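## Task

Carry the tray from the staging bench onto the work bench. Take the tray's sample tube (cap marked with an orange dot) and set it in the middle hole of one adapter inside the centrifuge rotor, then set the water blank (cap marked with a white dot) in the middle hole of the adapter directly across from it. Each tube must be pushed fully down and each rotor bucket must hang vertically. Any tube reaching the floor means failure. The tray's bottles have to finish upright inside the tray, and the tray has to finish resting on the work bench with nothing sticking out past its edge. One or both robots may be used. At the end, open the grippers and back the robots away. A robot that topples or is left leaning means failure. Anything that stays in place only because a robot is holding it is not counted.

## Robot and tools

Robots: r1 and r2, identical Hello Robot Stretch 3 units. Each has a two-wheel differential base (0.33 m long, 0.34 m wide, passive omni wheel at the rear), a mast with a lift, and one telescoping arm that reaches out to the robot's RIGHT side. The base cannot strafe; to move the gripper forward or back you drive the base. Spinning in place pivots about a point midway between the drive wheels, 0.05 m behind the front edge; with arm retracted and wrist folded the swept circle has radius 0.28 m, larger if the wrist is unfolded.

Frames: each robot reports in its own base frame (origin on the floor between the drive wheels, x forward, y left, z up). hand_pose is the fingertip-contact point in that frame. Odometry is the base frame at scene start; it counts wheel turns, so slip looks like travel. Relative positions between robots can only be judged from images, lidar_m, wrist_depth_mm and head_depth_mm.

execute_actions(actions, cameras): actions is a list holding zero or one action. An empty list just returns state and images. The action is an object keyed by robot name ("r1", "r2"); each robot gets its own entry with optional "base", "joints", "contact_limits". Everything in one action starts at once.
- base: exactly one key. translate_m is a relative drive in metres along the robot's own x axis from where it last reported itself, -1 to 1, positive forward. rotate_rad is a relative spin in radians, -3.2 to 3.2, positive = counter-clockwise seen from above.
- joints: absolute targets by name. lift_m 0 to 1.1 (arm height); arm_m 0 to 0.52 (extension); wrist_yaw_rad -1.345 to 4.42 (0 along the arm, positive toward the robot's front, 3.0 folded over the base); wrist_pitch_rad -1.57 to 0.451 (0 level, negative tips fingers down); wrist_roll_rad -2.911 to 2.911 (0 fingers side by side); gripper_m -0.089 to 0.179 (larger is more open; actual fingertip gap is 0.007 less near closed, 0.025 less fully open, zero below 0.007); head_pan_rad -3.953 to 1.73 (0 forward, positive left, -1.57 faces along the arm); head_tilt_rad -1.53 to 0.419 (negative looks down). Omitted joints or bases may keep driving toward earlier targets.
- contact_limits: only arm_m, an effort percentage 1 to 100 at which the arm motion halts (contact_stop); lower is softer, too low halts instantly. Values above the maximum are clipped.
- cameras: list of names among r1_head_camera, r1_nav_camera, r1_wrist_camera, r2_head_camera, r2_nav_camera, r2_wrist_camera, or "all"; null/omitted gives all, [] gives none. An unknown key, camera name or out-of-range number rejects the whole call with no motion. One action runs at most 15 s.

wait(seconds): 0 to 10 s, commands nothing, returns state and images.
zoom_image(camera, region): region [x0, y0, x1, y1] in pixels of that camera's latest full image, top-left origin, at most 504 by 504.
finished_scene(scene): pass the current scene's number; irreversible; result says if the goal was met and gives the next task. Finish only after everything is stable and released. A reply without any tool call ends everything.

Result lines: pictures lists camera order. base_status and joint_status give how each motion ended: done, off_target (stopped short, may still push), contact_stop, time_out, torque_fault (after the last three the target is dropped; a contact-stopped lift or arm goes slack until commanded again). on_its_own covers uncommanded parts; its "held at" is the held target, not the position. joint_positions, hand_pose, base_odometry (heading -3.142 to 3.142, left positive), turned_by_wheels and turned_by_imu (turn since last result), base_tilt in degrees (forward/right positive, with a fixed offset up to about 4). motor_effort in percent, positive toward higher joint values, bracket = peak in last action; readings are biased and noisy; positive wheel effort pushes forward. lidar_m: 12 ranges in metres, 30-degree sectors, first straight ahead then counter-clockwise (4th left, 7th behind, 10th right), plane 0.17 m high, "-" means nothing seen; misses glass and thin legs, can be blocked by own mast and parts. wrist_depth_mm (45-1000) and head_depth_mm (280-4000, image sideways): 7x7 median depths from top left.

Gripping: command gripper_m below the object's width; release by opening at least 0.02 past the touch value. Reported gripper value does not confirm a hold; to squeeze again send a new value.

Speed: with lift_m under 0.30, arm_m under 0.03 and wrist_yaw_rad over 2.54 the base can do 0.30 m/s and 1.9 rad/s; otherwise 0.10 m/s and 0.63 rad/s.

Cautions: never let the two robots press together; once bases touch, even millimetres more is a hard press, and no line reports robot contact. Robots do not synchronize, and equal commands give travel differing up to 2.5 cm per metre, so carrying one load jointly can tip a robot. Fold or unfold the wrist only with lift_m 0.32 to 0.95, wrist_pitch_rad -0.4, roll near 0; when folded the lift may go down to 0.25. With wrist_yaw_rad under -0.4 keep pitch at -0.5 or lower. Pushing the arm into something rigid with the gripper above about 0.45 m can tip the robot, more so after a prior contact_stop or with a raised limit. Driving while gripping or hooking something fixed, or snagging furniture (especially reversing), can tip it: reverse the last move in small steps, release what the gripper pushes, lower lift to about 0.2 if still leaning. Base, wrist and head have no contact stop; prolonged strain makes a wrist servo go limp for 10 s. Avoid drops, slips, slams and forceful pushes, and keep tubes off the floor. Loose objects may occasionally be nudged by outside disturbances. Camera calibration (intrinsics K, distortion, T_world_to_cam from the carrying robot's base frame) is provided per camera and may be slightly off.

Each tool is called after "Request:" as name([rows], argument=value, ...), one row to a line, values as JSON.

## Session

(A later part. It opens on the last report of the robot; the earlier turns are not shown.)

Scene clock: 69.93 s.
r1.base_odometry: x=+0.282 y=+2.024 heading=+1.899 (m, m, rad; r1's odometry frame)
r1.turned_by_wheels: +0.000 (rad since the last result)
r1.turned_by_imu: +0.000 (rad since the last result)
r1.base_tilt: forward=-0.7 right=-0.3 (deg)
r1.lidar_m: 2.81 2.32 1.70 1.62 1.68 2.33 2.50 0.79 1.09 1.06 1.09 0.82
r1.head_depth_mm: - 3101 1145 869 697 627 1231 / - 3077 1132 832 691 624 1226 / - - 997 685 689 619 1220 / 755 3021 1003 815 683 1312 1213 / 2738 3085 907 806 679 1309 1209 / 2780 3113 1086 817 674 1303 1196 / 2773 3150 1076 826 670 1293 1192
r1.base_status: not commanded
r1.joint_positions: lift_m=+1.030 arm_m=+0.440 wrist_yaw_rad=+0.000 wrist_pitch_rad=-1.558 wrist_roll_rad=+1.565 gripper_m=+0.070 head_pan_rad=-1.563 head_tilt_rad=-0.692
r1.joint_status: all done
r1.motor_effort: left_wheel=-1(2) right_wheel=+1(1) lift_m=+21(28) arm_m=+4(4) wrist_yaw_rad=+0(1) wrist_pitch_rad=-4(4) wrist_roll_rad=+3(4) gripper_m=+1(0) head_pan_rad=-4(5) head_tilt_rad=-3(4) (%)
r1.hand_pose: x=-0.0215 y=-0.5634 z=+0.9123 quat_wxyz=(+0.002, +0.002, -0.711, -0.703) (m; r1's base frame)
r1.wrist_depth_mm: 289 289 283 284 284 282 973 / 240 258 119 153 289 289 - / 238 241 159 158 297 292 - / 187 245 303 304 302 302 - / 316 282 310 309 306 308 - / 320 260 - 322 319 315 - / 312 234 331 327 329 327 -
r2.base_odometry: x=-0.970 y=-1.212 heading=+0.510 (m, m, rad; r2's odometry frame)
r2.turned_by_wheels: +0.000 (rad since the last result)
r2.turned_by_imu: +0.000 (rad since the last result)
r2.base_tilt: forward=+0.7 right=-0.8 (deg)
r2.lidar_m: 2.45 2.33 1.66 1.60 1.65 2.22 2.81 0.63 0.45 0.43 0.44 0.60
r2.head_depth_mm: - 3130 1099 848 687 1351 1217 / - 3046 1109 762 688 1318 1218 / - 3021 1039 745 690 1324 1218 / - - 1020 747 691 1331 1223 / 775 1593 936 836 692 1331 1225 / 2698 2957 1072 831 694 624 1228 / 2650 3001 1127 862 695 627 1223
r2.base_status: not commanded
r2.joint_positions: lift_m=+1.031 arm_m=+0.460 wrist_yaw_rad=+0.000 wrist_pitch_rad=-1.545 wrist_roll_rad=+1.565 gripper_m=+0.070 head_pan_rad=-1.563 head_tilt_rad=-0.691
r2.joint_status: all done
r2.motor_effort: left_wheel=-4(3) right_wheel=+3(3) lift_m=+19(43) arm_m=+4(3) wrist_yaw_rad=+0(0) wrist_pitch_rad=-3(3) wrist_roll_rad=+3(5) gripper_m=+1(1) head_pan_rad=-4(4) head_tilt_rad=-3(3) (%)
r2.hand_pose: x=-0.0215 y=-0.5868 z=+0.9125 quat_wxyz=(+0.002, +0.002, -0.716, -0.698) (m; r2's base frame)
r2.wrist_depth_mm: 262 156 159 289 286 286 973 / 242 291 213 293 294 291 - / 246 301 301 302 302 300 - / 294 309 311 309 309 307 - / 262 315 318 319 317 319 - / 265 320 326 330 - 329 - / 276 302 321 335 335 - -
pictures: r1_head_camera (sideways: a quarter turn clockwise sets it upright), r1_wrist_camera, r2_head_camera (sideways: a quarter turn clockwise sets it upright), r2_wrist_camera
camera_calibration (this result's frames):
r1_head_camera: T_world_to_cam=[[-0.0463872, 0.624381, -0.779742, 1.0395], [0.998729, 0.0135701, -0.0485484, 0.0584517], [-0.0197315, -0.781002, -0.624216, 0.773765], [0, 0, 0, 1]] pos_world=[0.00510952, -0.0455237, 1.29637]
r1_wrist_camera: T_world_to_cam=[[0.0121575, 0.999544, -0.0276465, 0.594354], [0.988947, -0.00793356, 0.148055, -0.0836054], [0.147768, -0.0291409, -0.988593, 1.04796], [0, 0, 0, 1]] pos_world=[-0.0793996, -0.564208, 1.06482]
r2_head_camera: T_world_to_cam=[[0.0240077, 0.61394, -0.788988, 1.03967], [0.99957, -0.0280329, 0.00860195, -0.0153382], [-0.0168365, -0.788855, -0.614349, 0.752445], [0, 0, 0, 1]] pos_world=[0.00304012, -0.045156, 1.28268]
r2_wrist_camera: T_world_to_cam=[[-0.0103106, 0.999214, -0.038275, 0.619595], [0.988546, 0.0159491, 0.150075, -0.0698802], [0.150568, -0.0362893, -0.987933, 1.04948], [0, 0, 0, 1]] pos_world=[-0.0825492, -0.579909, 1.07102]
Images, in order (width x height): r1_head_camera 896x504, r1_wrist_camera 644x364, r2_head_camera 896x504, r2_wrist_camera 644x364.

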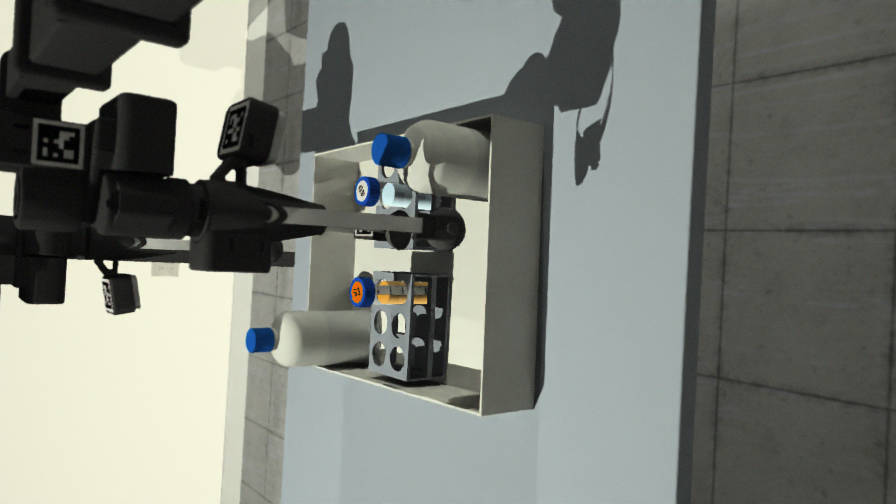

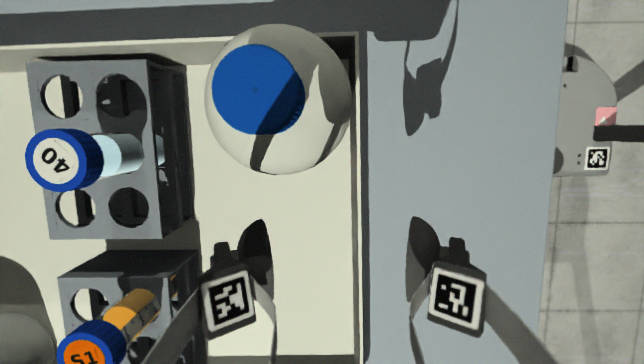

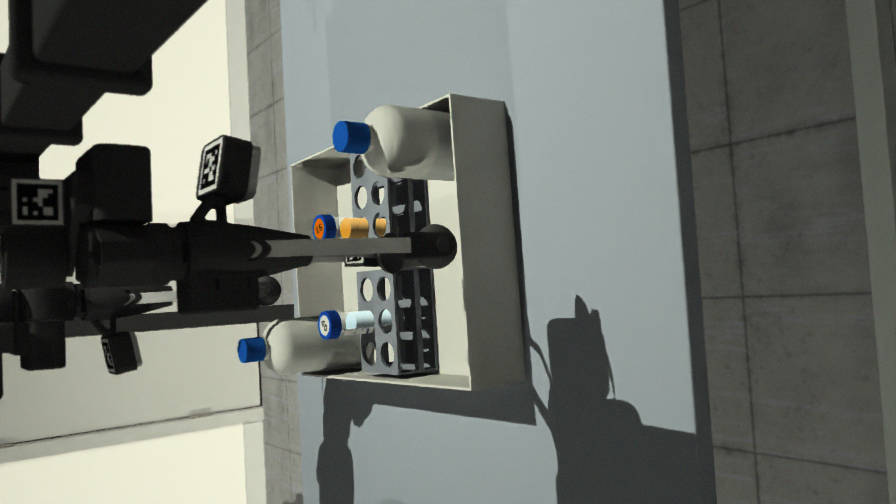

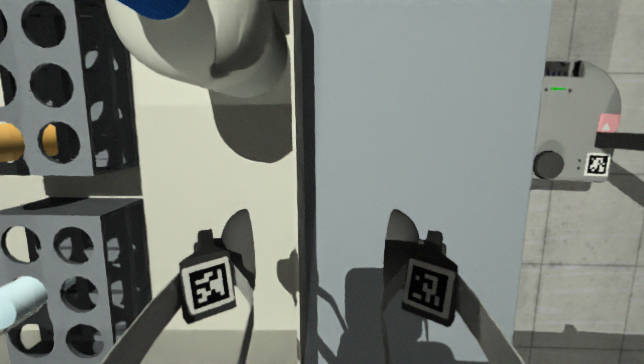

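Request:
execute_actions([
  {"r1":{"base":{"translate_m":0.03},"joints":{"arm_m":0.427,"lift_m":0.97}},"r2":{"joints":{"arm_m":0.476,"lift_m":0.97}}},
], cameras=["r1_wrist_camera","r2_wrist_camera"])

Request:
execute_actions([
  {"r1":{"joints":{"lift_m":0.925}},"r2":{"joints":{"lift_m":0.925}}},
])

Scene clock: 74.07 s.
r1.base_odometry: x=+0.272 y=+2.053 heading=+1.899 (m, m, rad; r1's odometry frame)
r1.turned_by_wheels: +0.000 (rad since the last result)
r1.turned_by_imu: +0.000 (rad since the last result)
r1.base_tilt: forward=-0.7 right=-0.3 (deg)
r1.lidar_m: 2.78 2.33 1.70 1.62 1.68 2.33 2.53 0.82 1.09 1.05 1.09 0.79
r1.head_depth_mm: 2753 - - 869 698 627 1233 / 2720 - 1139 685 691 623 1228 / 2668 - 1016 800 688 619 1221 / 763 2936 1014 812 683 1318 1215 / 2754 3137 887 807 678 1313 1205 / 2768 3083 1090 805 675 1301 1195 / 2794 3121 1074 829 670 1297 1193
r1.base_status: done
r1.joint_positions: lift_m=+0.970 arm_m=+0.427 wrist_yaw_rad=+0.000 wrist_pitch_rad=-1.558 wrist_roll_rad=+1.565 gripper_m=+0.070 head_pan_rad=-1.563 head_tilt_rad=-0.692
r1.joint_status: all done
r1.motor_effort: left_wheel=-2(2) right_wheel=+2(6) lift_m=+21(24) arm_m=-5(5) wrist_yaw_rad=+0(0) wrist_pitch_rad=-4(3) wrist_roll_rad=+3(3) gripper_m=+0(1) head_pan_rad=-5(4) head_tilt_rad=-3(4) (%)
r1.hand_pose: x=-0.0215 y=-0.5511 z=+0.8523 quat_wxyz=(+0.002, +0.002, -0.711, -0.703) (m; r1's base frame)
r1.wrist_depth_mm: 201 94 93 112 226 225 227 / 182 108 100 194 234 232 231 / 182 235 235 236 238 236 235 / 216 242 245 244 242 241 617 / 242 251 248 248 250 247 - / 195 255 - 255 259 253 - / 197 238 265 262 263 261 -
r2.base_odometry: x=-0.970 y=-1.212 heading=+0.510 (m, m, rad; r2's odometry frame)
r2.turned_by_wheels: +0.000 (rad since the last result)
r2.turned_by_imu: +0.000 (rad since the last result)
r2.base_tilt: forward=+0.8 right=-0.9 (deg)
r2.lidar_m: 2.45 2.34 1.67 1.60 1.65 2.22 2.82 0.63 0.45 0.43 0.44 0.60
r2.head_depth_mm: 2768 - - 821 687 1350 1218 / 2702 - 1110 765 686 1320 1214 / 2667 3146 1012 745 691 1325 1223 / 2592 - 996 848 690 1329 1226 / 804 2834 930 837 690 1326 1221 / 2688 2946 1068 828 695 626 1225 / 2654 2928 1121 861 692 626 1228
r2.base_status: not commanded
r2.joint_positions: lift_m=+0.971 arm_m=+0.476 wrist_yaw_rad=+0.000 wrist_pitch_rad=-1.545 wrist_roll_rad=+1.565 gripper_m=+0.070 head_pan_rad=-1.563 head_tilt_rad=-0.691
r2.joint_status: all done
r2.motor_effort: left_wheel=-4(3) right_wheel=+3(3) lift_m=+19(21) arm_m=+4(5) wrist_yaw_rad=+0(0) wrist_pitch_rad=-3(3) wrist_roll_rad=+3(3) gripper_m=+0(0) head_pan_rad=-4(4) head_tilt_rad=-2(3) (%)
r2.hand_pose: x=-0.0215 y=-0.6028 z=+0.8525 quat_wxyz=(+0.002, +0.002, -0.716, -0.698) (m; r2's base frame)
r2.wrist_depth_mm: 206 102 111 231 231 231 230 / 219 237 183 237 237 236 237 / 213 243 243 243 243 243 240 / 219 251 249 250 250 249 249 / 237 256 255 256 256 254 - / 233 261 265 263 - 261 - / 239 265 272 271 272 270 -
pictures: r1_wrist_camera, r2_wrist_camera
camera_calibration (this result's frames):
r1_wrist_camera: T_world_to_cam=[[0.0121578, 0.999549, -0.027445, 0.580274], [0.988947, -0.0079637, 0.148053, -0.0746401], [0.147768, -0.0289416, -0.988598, 0.989117], [0, 0, 0, 1]] pos_world=[-0.0793996, -0.55198, 1.00482]
r2_wrist_camera: T_world_to_cam=[[-0.0103107, 0.999224, -0.0380214, 0.633008], [0.988546, 0.0159112, 0.150079, -0.0606479], [0.150568, -0.0360385, -0.987943, 0.989781], [0, 0, 0, 1]] pos_world=[-0.0825492, -0.595881, 1.01102]
Images, in order (width x height): r1_wrist_camera 644x364, r2_wrist_camera 644x364.

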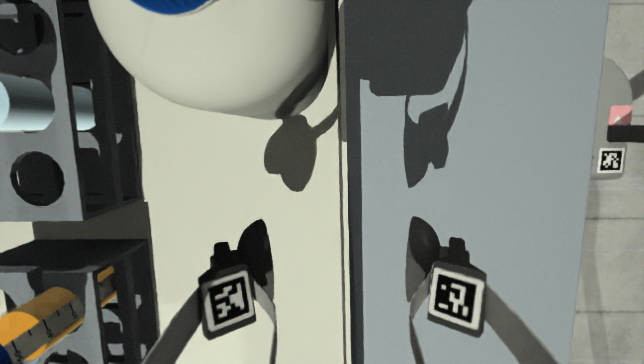

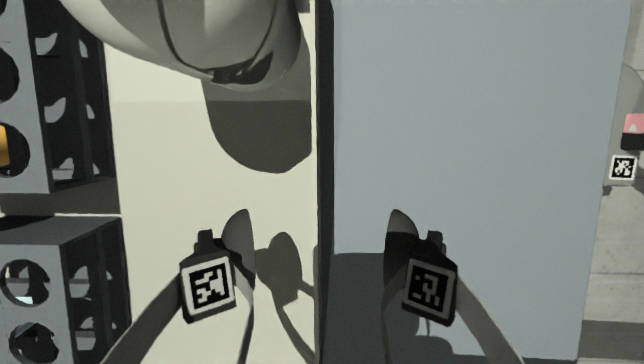

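Scene clock: 75.30 s.
r1.base_odometry: x=+0.272 y=+2.053 heading=+1.899 (m, m, rad; r1's odometry frame)
r1.turned_by_wheels: +0.000 (rad since the last result)
r1.turned_by_imu: +0.000 (rad since the last result)
r1.base_tilt: forward=-0.7 right=-0.3 (deg)
r1.lidar_m: 2.78 2.33 1.70 1.62 1.68 2.32 2.53 0.81 1.09 1.05 1.09 0.79
r1.head_depth_mm: 2787 3018 - - 685 627 1232 / 2756 2992 1040 681 693 623 1221 / 2742 2951 - 796 688 619 1222 / 922 878 1164 811 673 1311 1216 / 2741 3078 888 809 678 1307 1204 / 2793 3129 1084 806 673 1300 1203 / 2792 3110 1074 826 670 1301 1195
r1.base_status: not commanded
r1.joint_positions: lift_m=+0.925 arm_m=+0.427 wrist_yaw_rad=+0.000 wrist_pitch_rad=-1.558 wrist_roll_rad=+1.565 gripper_m=+0.070 head_pan_rad=-1.563 head_tilt_rad=-0.692
r1.joint_status: all done
r1.motor_effort: left_wheel=-1(2) right_wheel=+1(1) lift_m=+21(24) arm_m=-5(5) wrist_yaw_rad=+0(0) wrist_pitch_rad=-4(4) wrist_roll_rad=+3(3) gripper_m=+1(1) head_pan_rad=-5(4) head_tilt_rad=-3(4) (%)
r1.hand_pose: x=-0.0215 y=-0.5511 z=+0.8073 quat_wxyz=(+0.002, +0.002, -0.711, -0.703) (m; r1's base frame)
r1.wrist_depth_mm: - 54 59 112 185 184 182 / - 62 74 148 190 187 187 / 189 195 193 193 194 192 192 / 194 200 199 197 197 198 196 / 205 205 203 201 202 200 200 / 188 209 - 209 208 205 207 / 183 214 217 212 213 213 210
r2.base_odometry: x=-0.970 y=-1.212 heading=+0.510 (m, m, rad; r2's odometry frame)
r2.turned_by_wheels: +0.000 (rad since the last result)
r2.turned_by_imu: +0.000 (rad since the last result)
r2.base_tilt: forward=+0.9 right=-0.8 (deg)
r2.lidar_m: 2.43 2.33 1.67 1.60 1.65 2.22 2.82 0.63 0.45 0.43 0.45 0.59
r2.head_depth_mm: 2800 3072 - - 669 1350 1221 / 2763 2991 843 762 687 1319 1224 / 2730 - 1023 745 688 1321 1222 / 2659 - - 850 690 1329 1220 / 931 1636 934 837 691 1322 1227 / 2666 2966 1071 826 695 628 1223 / 2662 2968 1123 857 692 625 1232
r2.base_status: not commanded
r2.joint_positions: lift_m=+0.926 arm_m=+0.476 wrist_yaw_rad=+0.000 wrist_pitch_rad=-1.545 wrist_roll_rad=+1.565 gripper_m=+0.070 head_pan_rad=-1.563 head_tilt_rad=-0.691
r2.joint_status: all done
r2.motor_effort: left_wheel=-3(3) right_wheel=+3(2) lift_m=+19(20) arm_m=+4(4) wrist_yaw_rad=+1(1) wrist_pitch_rad=-3(2) wrist_roll_rad=+3(3) gripper_m=+0(1) head_pan_rad=-4(4) head_tilt_rad=-3(3) (%)
r2.hand_pose: x=-0.0215 y=-0.6028 z=+0.8075 quat_wxyz=(+0.002, +0.002, -0.716, -0.698) (m; r2's base frame)
r2.wrist_depth_mm: 188 82 108 189 190 189 187 / 194 194 183 194 194 193 192 / 197 200 198 198 199 199 197 / 203 204 204 204 205 204 203 / 209 209 208 209 209 209 208 / 210 216 216 215 - 215 213 / 215 222 222 221 222 220 220
pictures: r1_head_camera (sideways: a quarter turn clockwise sets it upright), r1_nav_camera (sideways: a quarter turn counterclockwise sets it upright), r1_wrist_camera, r2_head_camera (sideways: a quarter turn clockwise sets it upright), r2_nav_camera (sideways: a quarter turn counterclockwise sets it upright), r2_wrist_camera
camera_calibration (this result's frames):
r1_head_camera: T_world_to_cam=[[-0.0463871, 0.624381, -0.779742, 1.0395], [0.998729, 0.01357, -0.0485484, 0.0584517], [-0.0197316, -0.781002, -0.624216, 0.773765], [0, 0, 0, 1]] pos_world=[0.00510952, -0.0455237, 1.29637]
r1_nav_camera: T_world_to_cam=[[-0.00872201, -0.633784, 0.773461, -0.966324], [-0.999214, -0.0243809, -0.0312458, 0.0987582], [0.0386608, -0.773126, -0.633074, 0.784338], [0, 0, 0, 1]] pos_world=[0.0599292, -0.00364105, 1.24704]
r1_wrist_camera: T_world_to_cam=[[0.0121577, 0.999549, -0.0274451, 0.579039], [0.988947, -0.0079636, 0.148053, -0.0679786], [0.147768, -0.0289417, -0.988598, 0.944636], [0, 0, 0, 1]] pos_world=[-0.0793996, -0.55198, 0.959822]
r2_head_camera: T_world_to_cam=[[0.0240077, 0.61394, -0.788987, 1.03967], [0.99957, -0.0280329, 0.00860194, -0.0153382], [-0.0168365, -0.788855, -0.614349, 0.752445], [0, 0, 0, 1]] pos_world=[0.00304012, -0.045156, 1.28268]
r2_nav_camera: T_world_to_cam=[[0.0260336, -0.609682, 0.792218, -0.99202], [-0.998936, -0.0460364, -0.00260238, 0.0609158], [0.0380575, -0.791308, -0.610232, 0.753821], [0, 0, 0, 1]] pos_world=[0.0579883, -0.00550766, 1.24606]
r2_wrist_camera: T_world_to_cam=[[-0.0103106, 0.999224, -0.0380214, 0.631298], [0.988546, 0.0159111, 0.150079, -0.0538955], [0.150568, -0.0360385, -0.987943, 0.945331], [0, 0, 0, 1]] pos_world=[-0.0825492, -0.595882, 0.966024]
Images, in order (width x height): r1_head_camera 896x504, r1_nav_camera 672x504, r1_wrist_camera 644x364, r2_head_camera 896x504, r2_nav_camera 672x504, r2_wrist_camera 644x364.

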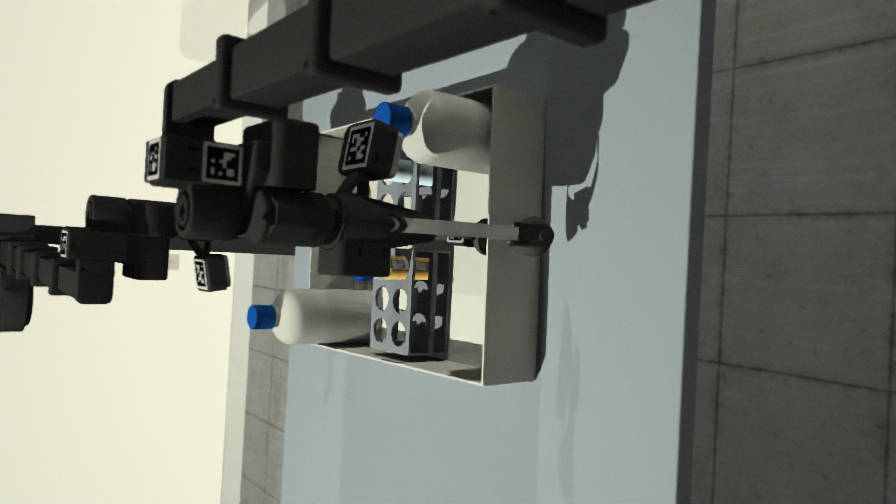

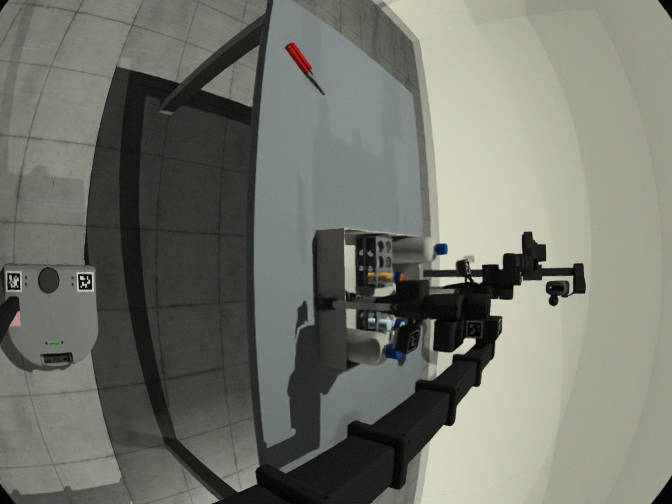

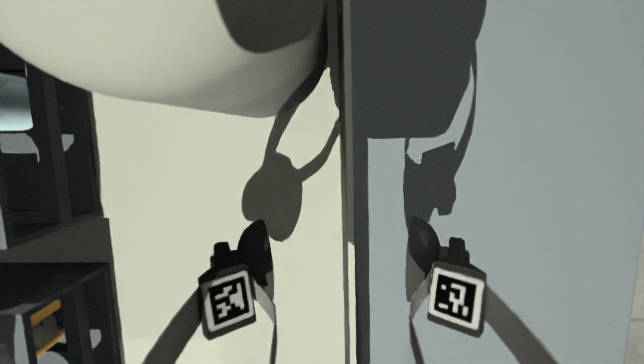

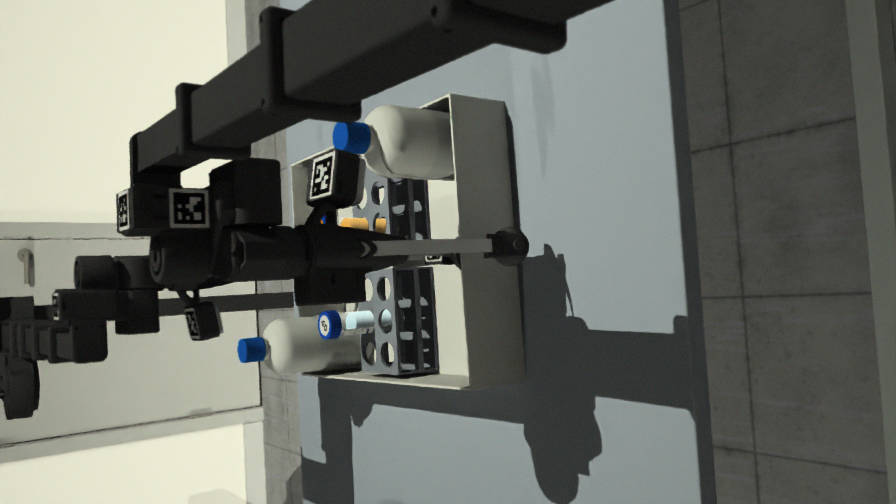

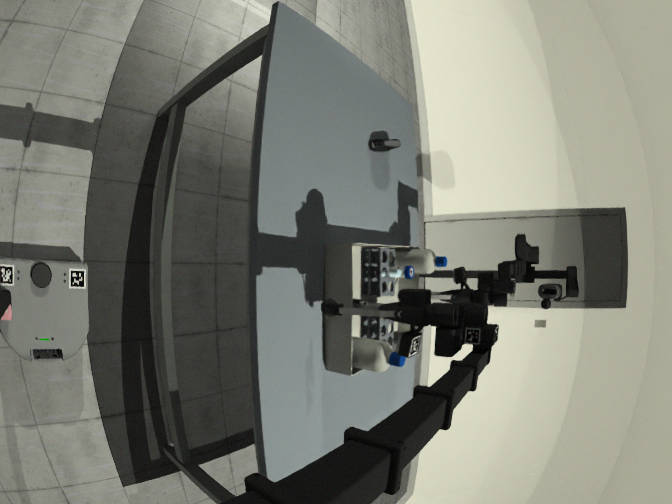

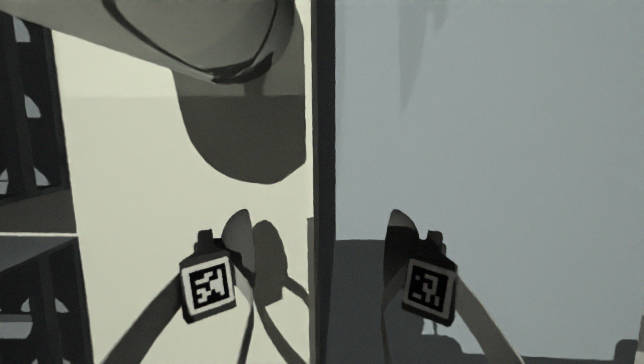

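Request:
execute_actions([
  {"r1":{"joints":{"gripper_m":-0.06,"arm_m":0.425}},"r2":{"joints":{"gripper_m":-0.06,"arm_m":0.478}}},
], cameras=[])

Request:
execute_actions([
  {"r1":{"joints":{"lift_m":0.96}},"r2":{"joints":{"lift_m":0.96}}},
], cameras=["r1_wrist_camera","r2_wrist_camera","r1_head_camera","r2_head_camera"])

Scene clock: 79.00 s.
r1.base_odometry: x=+0.272 y=+2.053 heading=+1.899 (m, m, rad; r1's odometry frame)
r1.turned_by_wheels: +0.000 (rad since the last result)
r1.turned_by_imu: +0.000 (rad since the last result)
r1.base_tilt: forward=-0.8 right=-0.3 (deg)
r1.lidar_m: 2.78 2.32 1.70 1.62 1.68 2.33 2.53 0.81 1.09 1.05 1.10 0.79
r1.head_depth_mm: 2749 3023 - - 687 627 1229 / 2748 2949 1060 683 693 623 1221 / 2757 2940 - 790 688 619 1221 / 924 875 1159 808 684 1313 1213 / 2735 3119 892 807 679 1311 1205 / 2767 3121 1085 805 672 1301 1199 / 2792 3111 1077 826 670 1298 1198
r1.base_status: not commanded
r1.joint_positions: lift_m=+0.925 arm_m=+0.425 wrist_yaw_rad=+0.000 wrist_pitch_rad=-1.560 wrist_roll_rad=+1.565 gripper_m=-0.059 head_pan_rad=-1.563 head_tilt_rad=-0.692
r1.joint_status: all done
r1.motor_effort: left_wheel=-1(2) right_wheel=+2(0) lift_m=+26(26) arm_m=-4(5) wrist_yaw_rad=+0(1) wrist_pitch_rad=-3(4) wrist_roll_rad=+3(3) gripper_m=-20(96) head_pan_rad=-5(5) head_tilt_rad=-3(3) (%)
r1.hand_pose: x=-0.0215 y=-0.5487 z=+0.8071 quat_wxyz=(+0.002, +0.002, -0.711, -0.704) (m; r1's base frame)
r1.wrist_depth_mm: - 52 58 112 183 183 181 / - 59 77 177 188 188 187 / 186 189 190 189 193 192 190 / 191 197 194 193 197 196 196 / 202 201 200 198 202 202 199 / 190 206 205 - 207 206 204 / 183 211 211 212 216 211 211
r2.base_odometry: x=-0.970 y=-1.212 heading=+0.510 (m, m, rad; r2's odometry frame)
r2.turned_by_wheels: +0.000 (rad since the last result)
r2.turned_by_imu: +0.000 (rad since the last result)
r2.base_tilt: forward=+0.8 right=-0.9 (deg)
r2.lidar_m: 2.45 2.33 1.67 1.60 1.65 2.21 2.82 0.63 0.45 0.43 0.45 0.60
r2.head_depth_mm: 2802 3117 - - 668 1345 1217 / 2746 3013 720 748 687 1334 1223 / 2774 - 1023 743 690 1330 1219 / 2658 - - 844 690 1322 1224 / 935 1642 930 832 691 1331 1225 / 2707 2945 1071 828 695 625 1223 / 2682 2991 1117 860 695 625 1235
r2.base_status: not commanded
r2.joint_positions: lift_m=+0.925 arm_m=+0.478 wrist_yaw_rad=+0.000 wrist_pitch_rad=-1.545 wrist_roll_rad=+1.565 gripper_m=-0.059 head_pan_rad=-1.563 head_tilt_rad=-0.691
r2.joint_status: all done
r2.motor_effort: left_wheel=-3(4) right_wheel=+3(2) lift_m=+25(26) arm_m=+4(3) wrist_yaw_rad=+0(0) wrist_pitch_rad=-3(3) wrist_roll_rad=+3(3) gripper_m=-28(100) head_pan_rad=-3(4) head_tilt_rad=-3(3) (%)
r2.hand_pose: x=-0.0215 y=-0.6049 z=+0.8072 quat_wxyz=(+0.002, +0.002, -0.716, -0.698) (m; r2's base frame)
r2.wrist_depth_mm: 185 81 103 187 188 188 187 / 190 191 174 191 193 193 192 / 193 197 196 197 198 197 197 / 200 201 200 201 204 203 202 / 205 206 206 204 209 208 207 / 205 212 211 - 214 214 213 / 212 217 216 218 221 219 217
pictures: none
No camera images: the call's "cameras" was empty. Leave "cameras" out to get every camera's image.

Scene clock: 80.13 s.
r1.base_odometry: x=+0.272 y=+2.053 heading=+1.899 (m, m, rad; r1's odometry frame)
r1.turned_by_wheels: +0.000 (rad since the last result)
r1.turned_by_imu: +0.000 (rad since the last result)
r1.base_tilt: forward=-0.8 right=-0.2 (deg)
r1.lidar_m: 2.78 2.33 1.70 1.62 1.68 2.34 2.53 0.82 1.09 1.05 1.09 0.79
r1.head_depth_mm: 2759 2989 - 838 695 627 1232 / 2690 - 1135 656 691 622 1225 / 2692 - 963 687 687 620 1222 / 766 2294 963 783 682 1316 1211 / 2773 3066 874 779 678 1312 1205 / 2786 3107 1086 779 673 1305 1205 / 2786 3125 1074 827 670 1294 1194
r1.base_status: not commanded
r1.joint_positions: lift_m=+0.960 arm_m=+0.425 wrist_yaw_rad=+0.000 wrist_pitch_rad=-1.560 wrist_roll_rad=+1.565 gripper_m=-0.056 head_pan_rad=-1.563 head_tilt_rad=-0.692
r1.joint_status: all done
r1.motor_effort: left_wheel=-2(1) right_wheel=+2(2) lift_m=+31(34) arm_m=-4(4) wrist_yaw_rad=+0(1) wrist_pitch_rad=-3(3) wrist_roll_rad=+3(3) gripper_m=-18(21) head_pan_rad=-5(4) head_tilt_rad=-4(4) (%)
r1.hand_pose: x=-0.0215 y=-0.5487 z=+0.8418 quat_wxyz=(+0.002, +0.002, -0.711, -0.704) (m; r1's base frame)
r1.wrist_depth_mm: - 52 58 111 218 217 215 / - 59 78 177 221 219 223 / 186 192 190 190 226 226 226 / 192 196 193 196 234 231 232 / 202 201 201 199 239 237 - / 190 204 205 - 243 242 - / 183 212 212 209 250 249 -
r2.base_odometry: x=-0.970 y=-1.212 heading=+0.510 (m, m, rad; r2's odometry frame)
r2.turned_by_wheels: +0.000 (rad since the last result)
r2.turned_by_imu: +0.000 (rad since the last result)
r2.base_tilt: forward=+0.8 right=-0.7 (deg)
r2.lidar_m: 2.44 2.33 1.67 1.60 1.65 2.22 2.82 0.63 0.45 0.43 0.44 0.60
r2.head_depth_mm: 2776 3006 - 849 689 1347 1221 / 2752 - 1019 775 689 1326 1215 / 2733 3211 899 726 690 1324 1221 / 2615 - 883 777 692 1322 1218 / 817 1639 867 777 692 1329 1220 / 2696 2963 1071 815 693 624 1222 / 2663 2957 1122 857 696 627 1226
r2.base_status: not commanded
r2.joint_positions: lift_m=+0.959 arm_m=+0.478 wrist_yaw_rad=+0.000 wrist_pitch_rad=-1.545 wrist_roll_rad=+1.565 gripper_m=-0.053 head_pan_rad=-1.563 head_tilt_rad=-0.691
r2.joint_status: all done
r2.on_its_own: gripper_m is held at -0.053, not at your -0.060, by its stall guard, which is still easing
r2.motor_effort: left_wheel=-3(3) right_wheel=+2(3) lift_m=+54(56) arm_m=+3(4) wrist_yaw_rad=+0(1) wrist_pitch_rad=-3(3) wrist_roll_rad=+3(3) gripper_m=-3(28) head_pan_rad=-4(4) head_tilt_rad=-4(3) (%)
r2.hand_pose: x=-0.0215 y=-0.6049 z=+0.8411 quat_wxyz=(+0.002, +0.002, -0.716, -0.698) (m; r2's base frame)
r2.wrist_depth_mm: 185 81 103 188 219 219 220 / 190 192 174 192 226 224 224 / 194 197 196 196 232 229 230 / 199 202 201 202 238 236 236 / 204 205 205 203 243 243 244 / 205 210 210 - 250 249 252 / 211 217 217 218 257 256 -
pictures: r1_head_camera (sideways: a quarter turn clockwise sets it upright), r1_wrist_camera, r2_head_camera (sideways: a quarter turn clockwise sets it upright), r2_wrist_camera
camera_calibration (this result's frames):
r1_head_camera: T_world_to_cam=[[-0.0463872, 0.624381, -0.779742, 1.0395], [0.998729, 0.0135703, -0.0485485, 0.0584517], [-0.0197314, -0.781002, -0.624216, 0.773765], [0, 0, 0, 1]] pos_world=[0.00510953, -0.0455237, 1.29637]
r1_wrist_camera: T_world_to_cam=[[0.0121558, 0.999589, -0.0259748, 0.576346], [0.988947, -0.0081795, 0.148042, -0.0731741], [0.147768, -0.0274873, -0.98864, 0.979635], [0, 0, 0, 1]] pos_world=[-0.0793995, -0.54978, 0.994309]
r2_head_camera: T_world_to_cam=[[0.0240076, 0.61394, -0.788988, 1.03967], [0.99957, -0.0280328, 0.00860195, -0.0153383], [-0.0168365, -0.788855, -0.614349, 0.752445], [0, 0, 0, 1]] pos_world=[0.00304013, -0.045156, 1.28268]
r2_wrist_camera: T_world_to_cam=[[-0.0106165, 0.999211, -0.0382595, 0.634847], [0.988541, 0.0162494, 0.150075, -0.0586851], [0.150579, -0.0362279, -0.987934, 0.978287], [0, 0, 0, 1]] pos_world=[-0.0825565, -0.597952, 0.999579]
Images, in order (width x height): r1_head_camera 896x504, r1_wrist_camera 644x364, r2_head_camera 896x504, r2_wrist_camera 644x364.

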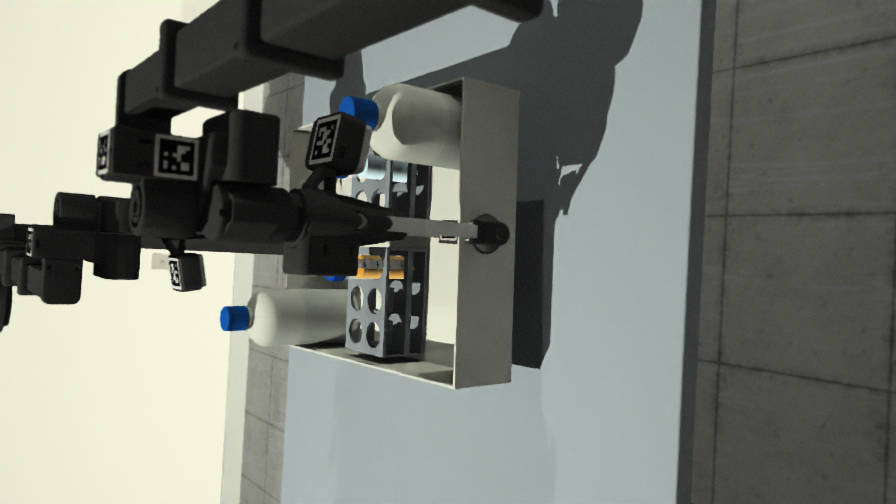

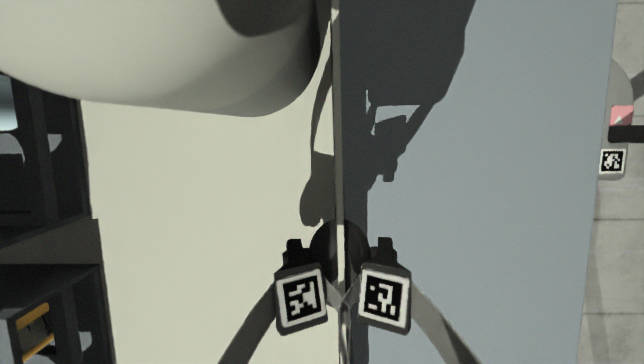

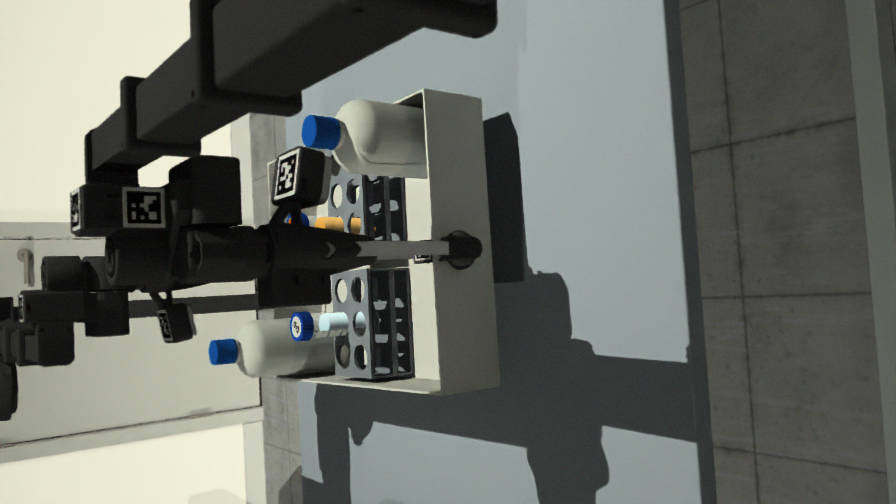

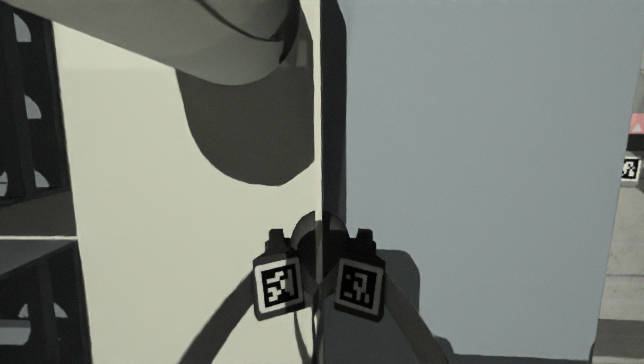

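Request:
execute_actions([
  {"r1":{"base":{"translate_m":-0.2},"joints":{"lift_m":1.04}},"r2":{"base":{"translate_m":0.2},"joints":{"lift_m":1.04}}},
], cameras=["r1_wrist_camera","r2_wrist_camera","r2_nav_camera"])

Request:
execute_actions([
  {"r1":{"base":{"translate_m":-0.4}},"r2":{"base":{"translate_m":0.4}}},
], cameras=["r1_wrist_camera","r2_wrist_camera","r2_nav_camera","r1_head_camera"])

Scene clock: 85.53 s.
r1.base_odometry: x=+0.337 y=+1.864 heading=+1.899 (m, m, rad; r1's odometry frame)
r1.turned_by_wheels: +0.000 (rad since the last result)
r1.turned_by_imu: +0.000 (rad since the last result)
r1.base_tilt: forward=-0.7 right=-0.3 (deg)
r1.lidar_m: 2.98 2.32 1.67 1.62 1.70 2.33 2.32 0.65 1.09 1.06 1.09 0.97
r1.head_depth_mm: - 3103 1153 827 697 627 1229 / - 3082 586 638 691 623 1224 / - - 745 637 687 621 1216 / 1459 3013 762 701 684 1317 1214 / 2773 830 776 639 678 1305 1210 / 2804 3104 1083 780 674 1296 1200 / 2775 3114 1075 826 670 1295 1192
r1.base_status: done
r1.joint_positions: lift_m=+1.040 arm_m=+0.425 wrist_yaw_rad=+0.000 wrist_pitch_rad=-1.564 wrist_roll_rad=+1.565 gripper_m=-0.056 head_pan_rad=-1.563 head_tilt_rad=-0.692
r1.joint_status: all done
r1.motor_effort: left_wheel=-1(3) right_wheel=+1(4) lift_m=+31(31) arm_m=-4(5) wrist_yaw_rad=+0(0) wrist_pitch_rad=-1(3) wrist_roll_rad=+3(3) gripper_m=-22(19) head_pan_rad=-5(5) head_tilt_rad=-4(3) (%)
r1.hand_pose: x=-0.0215 y=-0.5477 z=+0.9219 quat_wxyz=(+0.002, +0.002, -0.709, -0.705) (m; r1's base frame)
r1.wrist_depth_mm: - 51 57 117 293 290 - / - 59 76 172 299 296 - / 186 190 190 190 301 302 - / 190 195 193 195 310 311 - / 200 200 198 197 318 317 - / 190 206 205 - 325 334 - / 182 212 210 210 338 337 -
r2.base_odometry: x=-0.795 y=-1.114 heading=+0.510 (m, m, rad; r2's odometry frame)
r2.turned_by_wheels: +0.000 (rad since the last result)
r2.turned_by_imu: -0.001 (rad since the last result)
r2.base_tilt: forward=+0.7 right=-0.9 (deg)
r2.lidar_m: 2.25 2.34 1.68 1.60 1.65 2.22 2.99 0.62 0.44 0.43 0.44 0.59
r2.head_depth_mm: - 3098 1103 847 688 1323 1218 / 2861 2996 648 797 688 1314 1222 / - 2918 767 796 692 1332 1220 / - - 796 787 693 625 1225 / 835 957 795 777 693 623 1220 / 2687 2865 905 802 690 625 1229 / 2687 2968 1119 860 694 628 1226
r2.base_status: done
r2.joint_positions: lift_m=+1.039 arm_m=+0.478 wrist_yaw_rad=+0.000 wrist_pitch_rad=-1.553 wrist_roll_rad=+1.565 gripper_m=-0.049 head_pan_rad=-1.563 head_tilt_rad=-0.691
r2.joint_status: all done
r2.on_its_own: gripper_m is held at -0.050, not at your -0.060, by its stall guard, which is not easing now
r2.motor_effort: left_wheel=-3(2) right_wheel=+1(9) lift_m=+53(55) arm_m=+4(3) wrist_yaw_rad=+1(1) wrist_pitch_rad=+1(3) wrist_roll_rad=+3(3) gripper_m=-24(23) head_pan_rad=-4(4) head_tilt_rad=-4(4) (%)
r2.hand_pose: x=-0.0215 y=-0.6028 z=+0.9212 quat_wxyz=(+0.003, +0.002, -0.713, -0.701) (m; r2's base frame)
r2.wrist_depth_mm: 183 79 102 187 295 294 - / 189 191 171 192 303 303 - / 193 196 195 197 312 309 - / 198 200 200 201 319 317 - / 203 205 205 203 328 326 - / 204 211 209 - 337 336 - / 210 215 216 217 345 347 -
pictures: r1_wrist_camera, r2_nav_camera (sideways: a quarter turn counterclockwise sets it upright), r2_wrist_camera
camera_calibration (this result's frames):
r1_wrist_camera: T_world_to_cam=[[0.0121459, 0.999682, -0.0221115, 0.573891], [0.988947, -0.00874174, 0.148009, -0.0852991], [0.147769, -0.0236649, -0.988739, 1.06102], [0, 0, 0, 1]] pos_world=[-0.0793996, -0.549345, 1.07439]
r2_nav_camera: T_world_to_cam=[[0.0260337, -0.609682, 0.792218, -0.99202], [-0.998936, -0.0460365, -0.00260238, 0.0609158], [0.0380576, -0.791308, -0.610232, 0.753821], [0, 0, 0, 1]] pos_world=[0.0579883, -0.00550766, 1.24606]
r2_wrist_camera: T_world_to_cam=[[-0.0110335, 0.999482, -0.0302419, 0.628624], [0.988535, 0.0154574, 0.150202, -0.0713344], [0.150591, -0.028238, -0.988193, 1.06261], [0, 0, 0, 1]] pos_world=[-0.082567, -0.597189, 1.07979]
Images, in order (width x height): r1_wrist_camera 644x364, r2_nav_camera 672x504, r2_wrist_camera 644x364.

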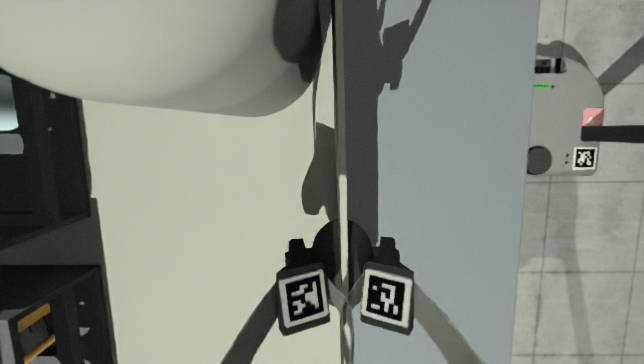

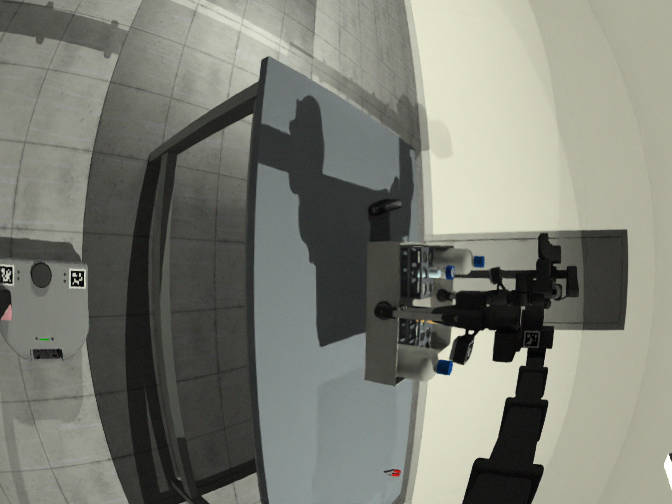

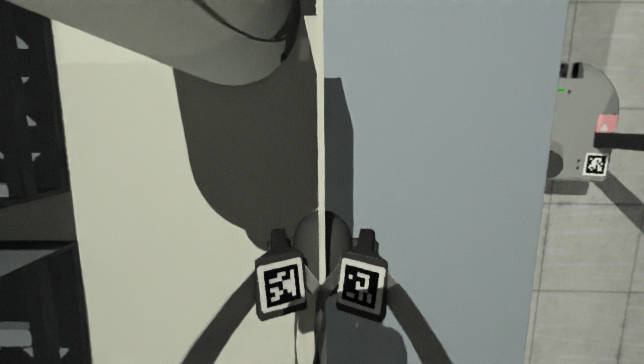

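Scene clock: 90.90 s.
r1.base_odometry: x=+0.466 y=+1.485 heading=+1.899 (m, m, rad; r1's odometry frame)
r1.turned_by_wheels: +0.000 (rad since the last result)
r1.turned_by_imu: -0.001 (rad since the last result)
r1.base_tilt: forward=-0.8 right=-0.3 (deg)
r1.lidar_m: 3.39 2.33 1.68 1.61 1.70 2.33 1.93 2.16 0.42 0.42 1.10 1.35
r1.head_depth_mm: - 3124 2847 2068 1715 1429 1231 / - 3057 579 631 711 622 1223 / - - 739 732 687 618 916 / 775 3006 754 766 682 1312 1212 / 2783 846 773 631 679 1313 1212 / 2774 3097 1085 779 674 1301 1206 / 2782 3150 1076 825 669 1296 1201
r1.base_status: done
r1.joint_positions: lift_m=+1.040 arm_m=+0.425 wrist_yaw_rad=+0.000 wrist_pitch_rad=-1.567 wrist_roll_rad=+1.565 gripper_m=-0.056 head_pan_rad=-1.563 head_tilt_rad=-0.692
r1.joint_status: not commanded
r1.motor_effort: left_wheel=-1(5) right_wheel=+2(4) lift_m=+31(31) arm_m=-2(4) wrist_yaw_rad=+0(0) wrist_pitch_rad=+0(1) wrist_roll_rad=+3(3) gripper_m=-23(23) head_pan_rad=-5(5) head_tilt_rad=-4(3) (%)
r1.hand_pose: x=-0.0215 y=-0.5467 z=+0.9220 quat_wxyz=(+0.002, +0.002, -0.708, -0.706) (m; r1's base frame)
r1.wrist_depth_mm: - 50 54 98 - 295 - / - 58 68 135 298 297 - / 186 190 189 189 302 306 - / 189 195 193 192 315 312 - / 200 200 199 199 322 322 - / 189 205 203 - 328 331 - / 180 209 208 209 337 - -
r2.base_odometry: x=-0.446 y=-0.919 heading=+0.510 (m, m, rad; r2's odometry frame)
r2.turned_by_wheels: +0.000 (rad since the last result)
r2.turned_by_imu: -0.001 (rad since the last result)
r2.base_tilt: forward=+0.7 right=-0.7 (deg)
r2.lidar_m: 1.85 2.37 1.69 1.61 1.66 2.24 3.40 0.61 0.43 0.41 3.19 2.09
r2.head_depth_mm: - 3104 1103 846 688 1314 1218 / 2810 2949 648 796 689 622 1216 / - 2890 768 772 688 623 1220 / - - 793 800 692 623 1221 / 825 948 787 774 692 622 876 / 2686 2919 834 1905 1599 1334 1225 / 2650 2968 2722 2081 1701 1417 1234
r2.base_status: done
r2.joint_positions: lift_m=+1.039 arm_m=+0.478 wrist_yaw_rad=+0.001 wrist_pitch_rad=-1.554 wrist_roll_rad=+1.565 gripper_m=-0.049 head_pan_rad=-1.563 head_tilt_rad=-0.691
r2.joint_status: not commanded
r2.on_its_own: gripper_m is held at -0.050, not at your -0.060, by its stall guard, which is not easing now
r2.motor_effort: left_wheel=-3(1) right_wheel=+1(9) lift_m=+53(53) arm_m=+3(3) wrist_yaw_rad=+0(1) wrist_pitch_rad=+1(0) wrist_roll_rad=+3(3) gripper_m=-27(28) head_pan_rad=-4(4) head_tilt_rad=-3(3) (%)
r2.hand_pose: x=-0.0216 y=-0.6025 z=+0.9212 quat_wxyz=(+0.003, +0.002, -0.713, -0.702) (m; r2's base frame)
r2.wrist_depth_mm: 182 77 97 187 296 295 - / 188 190 170 193 300 301 - / 191 195 195 195 311 310 - / 194 200 200 200 318 318 - / 203 205 205 203 328 325 - / 202 209 210 - 336 337 - / 208 216 215 217 - - -
pictures: r1_head_camera (sideways: a quarter turn clockwise sets it upright), r1_wrist_camera, r2_nav_camera (sideways: a quarter turn counterclockwise sets it upright), r2_wrist_camera
camera_calibration (this result's frames):
r1_head_camera: T_world_to_cam=[[-0.046387, 0.624381, -0.779742, 1.0395], [0.998729, 0.0135699, -0.0485484, 0.0584517], [-0.0197317, -0.781002, -0.624216, 0.773765], [0, 0, 0, 1]] pos_world=[0.00510951, -0.0455237, 1.29637]
r1_wrist_camera: T_world_to_cam=[[0.0120971, 0.999741, -0.0192546, 0.570308], [0.988948, -0.0091164, 0.147984, -0.0854808], [0.14777, -0.0208319, -0.988802, 1.06271], [0, 0, 0, 1]] pos_world=[-0.0794005, -0.548802, 1.07445]
r2_nav_camera: T_world_to_cam=[[0.0260337, -0.609682, 0.792218, -0.99202], [-0.998936, -0.0460365, -0.00260238, 0.0609158], [0.0380576, -0.791308, -0.610232, 0.753821], [0, 0, 0, 1]] pos_world=[0.0579883, -0.00550766, 1.24606]
r2_wrist_camera: T_world_to_cam=[[-0.0113363, 0.999515, -0.0290043, 0.62718], [0.98853, 0.0155708, 0.15022, -0.0712859], [0.150599, -0.0269687, -0.988227, 1.06344], [0, 0, 0, 1]] pos_world=[-0.0825747, -0.597086, 1.07982]
Images, in order (width x height): r1_head_camera 896x504, r1_wrist_camera 644x364, r2_nav_camera 672x504, r2_wrist_camera 644x364.

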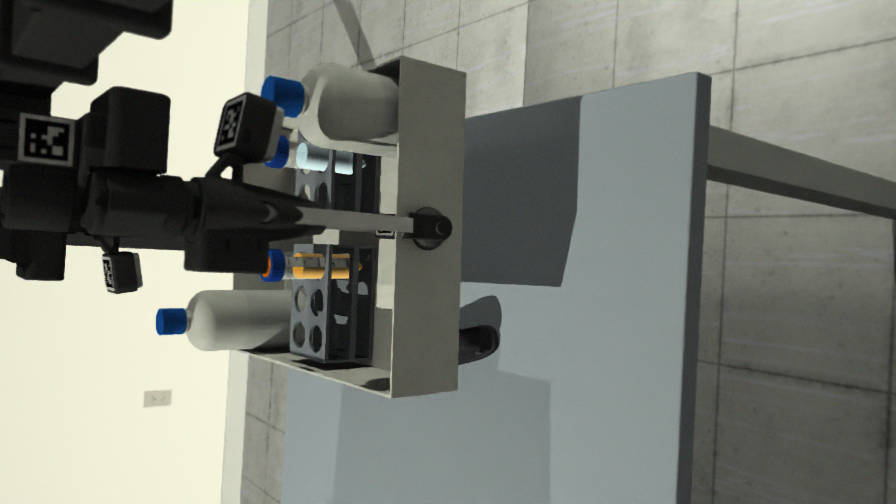

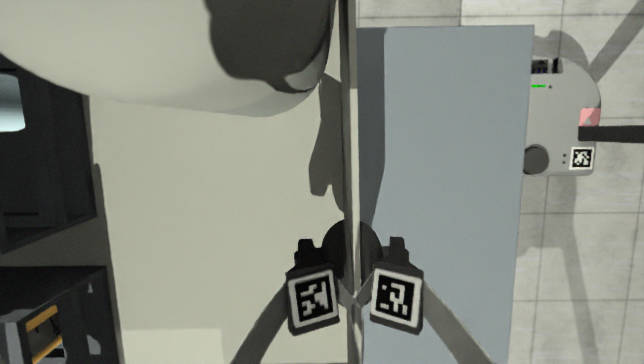

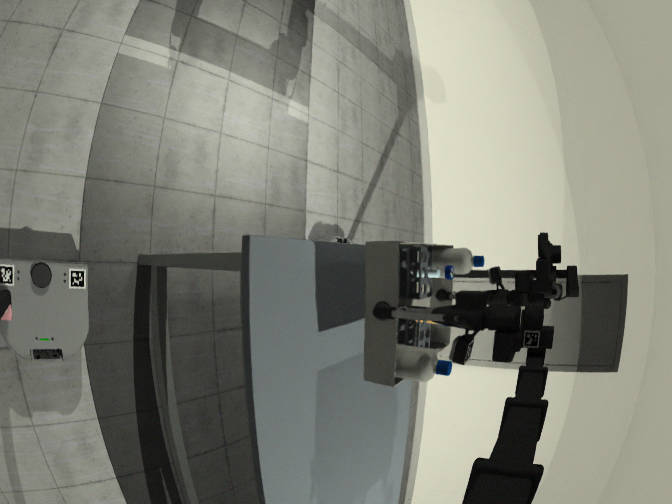

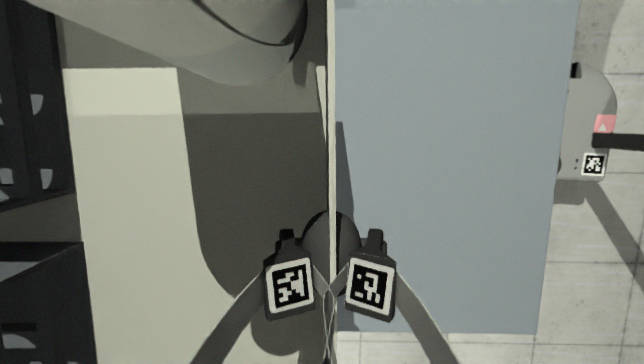

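Request:
execute_actions([
  {"r1":{"base":{"translate_m":-0.5},"joints":{"arm_m":0.439}},"r2":{"base":{"translate_m":0.5},"joints":{"arm_m":0.484}}},
], cameras=["r1_wrist_camera","r2_wrist_camera"])

Scene clock: 98.73 s.
r1.base_odometry: x=+0.627 y=+1.012 heading=+1.899 (m, m, rad; r1's odometry frame)
r1.turned_by_wheels: +0.000 (rad since the last result)
r1.turned_by_imu: -0.005 (rad since the last result)
r1.base_tilt: forward=-0.7 right=-0.3 (deg)
r1.lidar_m: 1.84 2.34 1.68 1.64 1.70 2.31 2.85 1.44 3.27 1.47 0.54 0.57
r1.head_depth_mm: - 3116 2844 2072 1712 1428 1231 / - 3068 582 630 1701 1431 1223 / - - 741 737 1694 1421 1221 / 733 3028 735 1743 1685 1414 1209 / 2779 823 766 729 1678 1399 1210 / 2760 3131 2689 1926 1621 1386 1206 / 2767 3112 1176 1844 1555 1386 1197
r1.base_status: done
r1.joint_positions: lift_m=+1.040 arm_m=+0.438 wrist_yaw_rad=+0.000 wrist_pitch_rad=-1.568 wrist_roll_rad=+1.565 gripper_m=-0.053 head_pan_rad=-1.563 head_tilt_rad=-0.692
r1.joint_status: all done
r1.on_its_own: gripper_m is held at -0.054, not at your -0.060, by its stall guard, which is not easing now; arm_m is at rest, and its effort (+16) is outside its rest range (-14 to +14)
r1.motor_effort: left_wheel=-2(5) right_wheel=+1(3) lift_m=+31(31) arm_m=+16(16) wrist_yaw_rad=+0(0) wrist_pitch_rad=+1(2) wrist_roll_rad=+3(3) gripper_m=-31(32) head_pan_rad=-5(5) head_tilt_rad=-3(4) (%)
r1.hand_pose: x=-0.0215 y=-0.5589 z=+0.9220 quat_wxyz=(+0.002, +0.002, -0.708, -0.707) (m; r1's base frame)
r1.wrist_depth_mm: - 49 50 56 - - - / 157 57 57 91 - - - / 165 191 189 189 - - - / 187 194 195 195 - - - / 194 200 200 199 - - - / 180 203 206 204 - - - / 168 210 211 210 - - -
r2.base_odometry: x=-0.010 y=-0.675 heading=+0.510 (m, m, rad; r2's odometry frame)
r2.turned_by_wheels: +0.000 (rad since the last result)
r2.turned_by_imu: +0.003 (rad since the last result)
r2.base_tilt: forward=+0.9 right=-0.8 (deg)
r2.lidar_m: 1.38 2.38 1.70 1.63 1.68 2.25 1.75 0.58 0.58 1.45 3.19 1.36
r2.head_depth_mm: - 3099 1198 1888 1638 1416 1214 / 2767 2969 636 1902 1640 1413 1218 / - 2919 782 1886 1685 1418 1217 / - - 789 1706 1675 1415 1230 / 806 937 782 1693 1691 1415 1224 / 2655 2892 862 1894 1679 1424 1229 / 2668 2919 2737 2107 1699 1423 1226
r2.base_status: done
r2.joint_positions: lift_m=+1.039 arm_m=+0.483 wrist_yaw_rad=+0.001 wrist_pitch_rad=-1.556 wrist_roll_rad=+1.565 gripper_m=-0.049 head_pan_rad=-1.563 head_tilt_rad=-0.691
r2.joint_status: all done
r2.on_its_own: gripper_m is held at -0.050, not at your -0.060, by its stall guard, which is not easing now
r2.motor_effort: left_wheel=-6(6) right_wheel=+5(9) lift_m=+53(53) arm_m=+10(10) wrist_yaw_rad=-1(0) wrist_pitch_rad=+2(2) wrist_roll_rad=+3(3) gripper_m=-38(38) head_pan_rad=-4(4) head_tilt_rad=-2(3) (%)
r2.hand_pose: x=-0.0216 y=-0.6073 z=+0.9213 quat_wxyz=(+0.003, +0.002, -0.712, -0.702) (m; r2's base frame)
r2.wrist_depth_mm: 183 88 85 121 - - - / 186 191 191 190 - - - / 190 196 195 195 - - - / 191 200 200 200 - - - / 202 204 205 203 - - - / 181 209 210 - - - - / 184 215 215 214 - - -
pictures: r1_wrist_camera, r2_wrist_camera
camera_calibration (this result's frames):
r1_wrist_camera: T_world_to_cam=[[0.0119547, 0.999776, -0.0174468, 0.580849], [0.988949, -0.00924314, 0.147967, -0.0856505], [0.147773, -0.0190229, -0.988838, 1.06355], [0, 0, 0, 1]] pos_world=[-0.0794034, -0.561279, 1.07448]
r2_wrist_camera: T_world_to_cam=[[-0.0116026, 0.999562, -0.0272095, 0.630338], [0.988526, 0.0155644, 0.150247, -0.0712396], [0.150604, -0.025154, -0.988274, 1.06449], [0, 0, 0, 1]] pos_world=[-0.0825817, -0.602177, 1.07987]
Images, in order (width x height): r1_wrist_camera 644x364, r2_wrist_camera 644x364.

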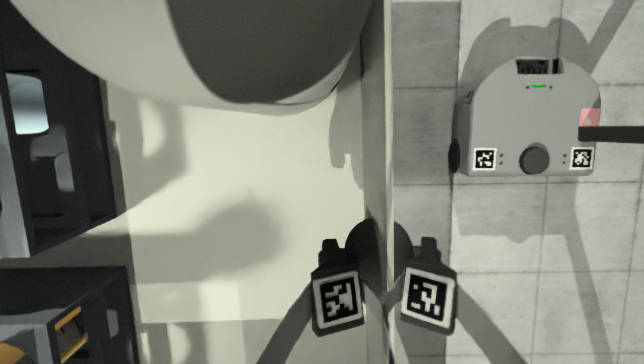

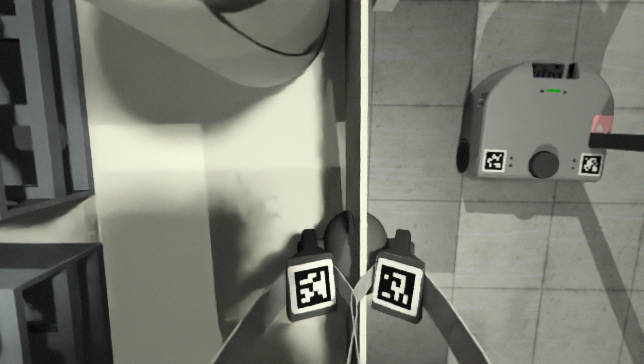

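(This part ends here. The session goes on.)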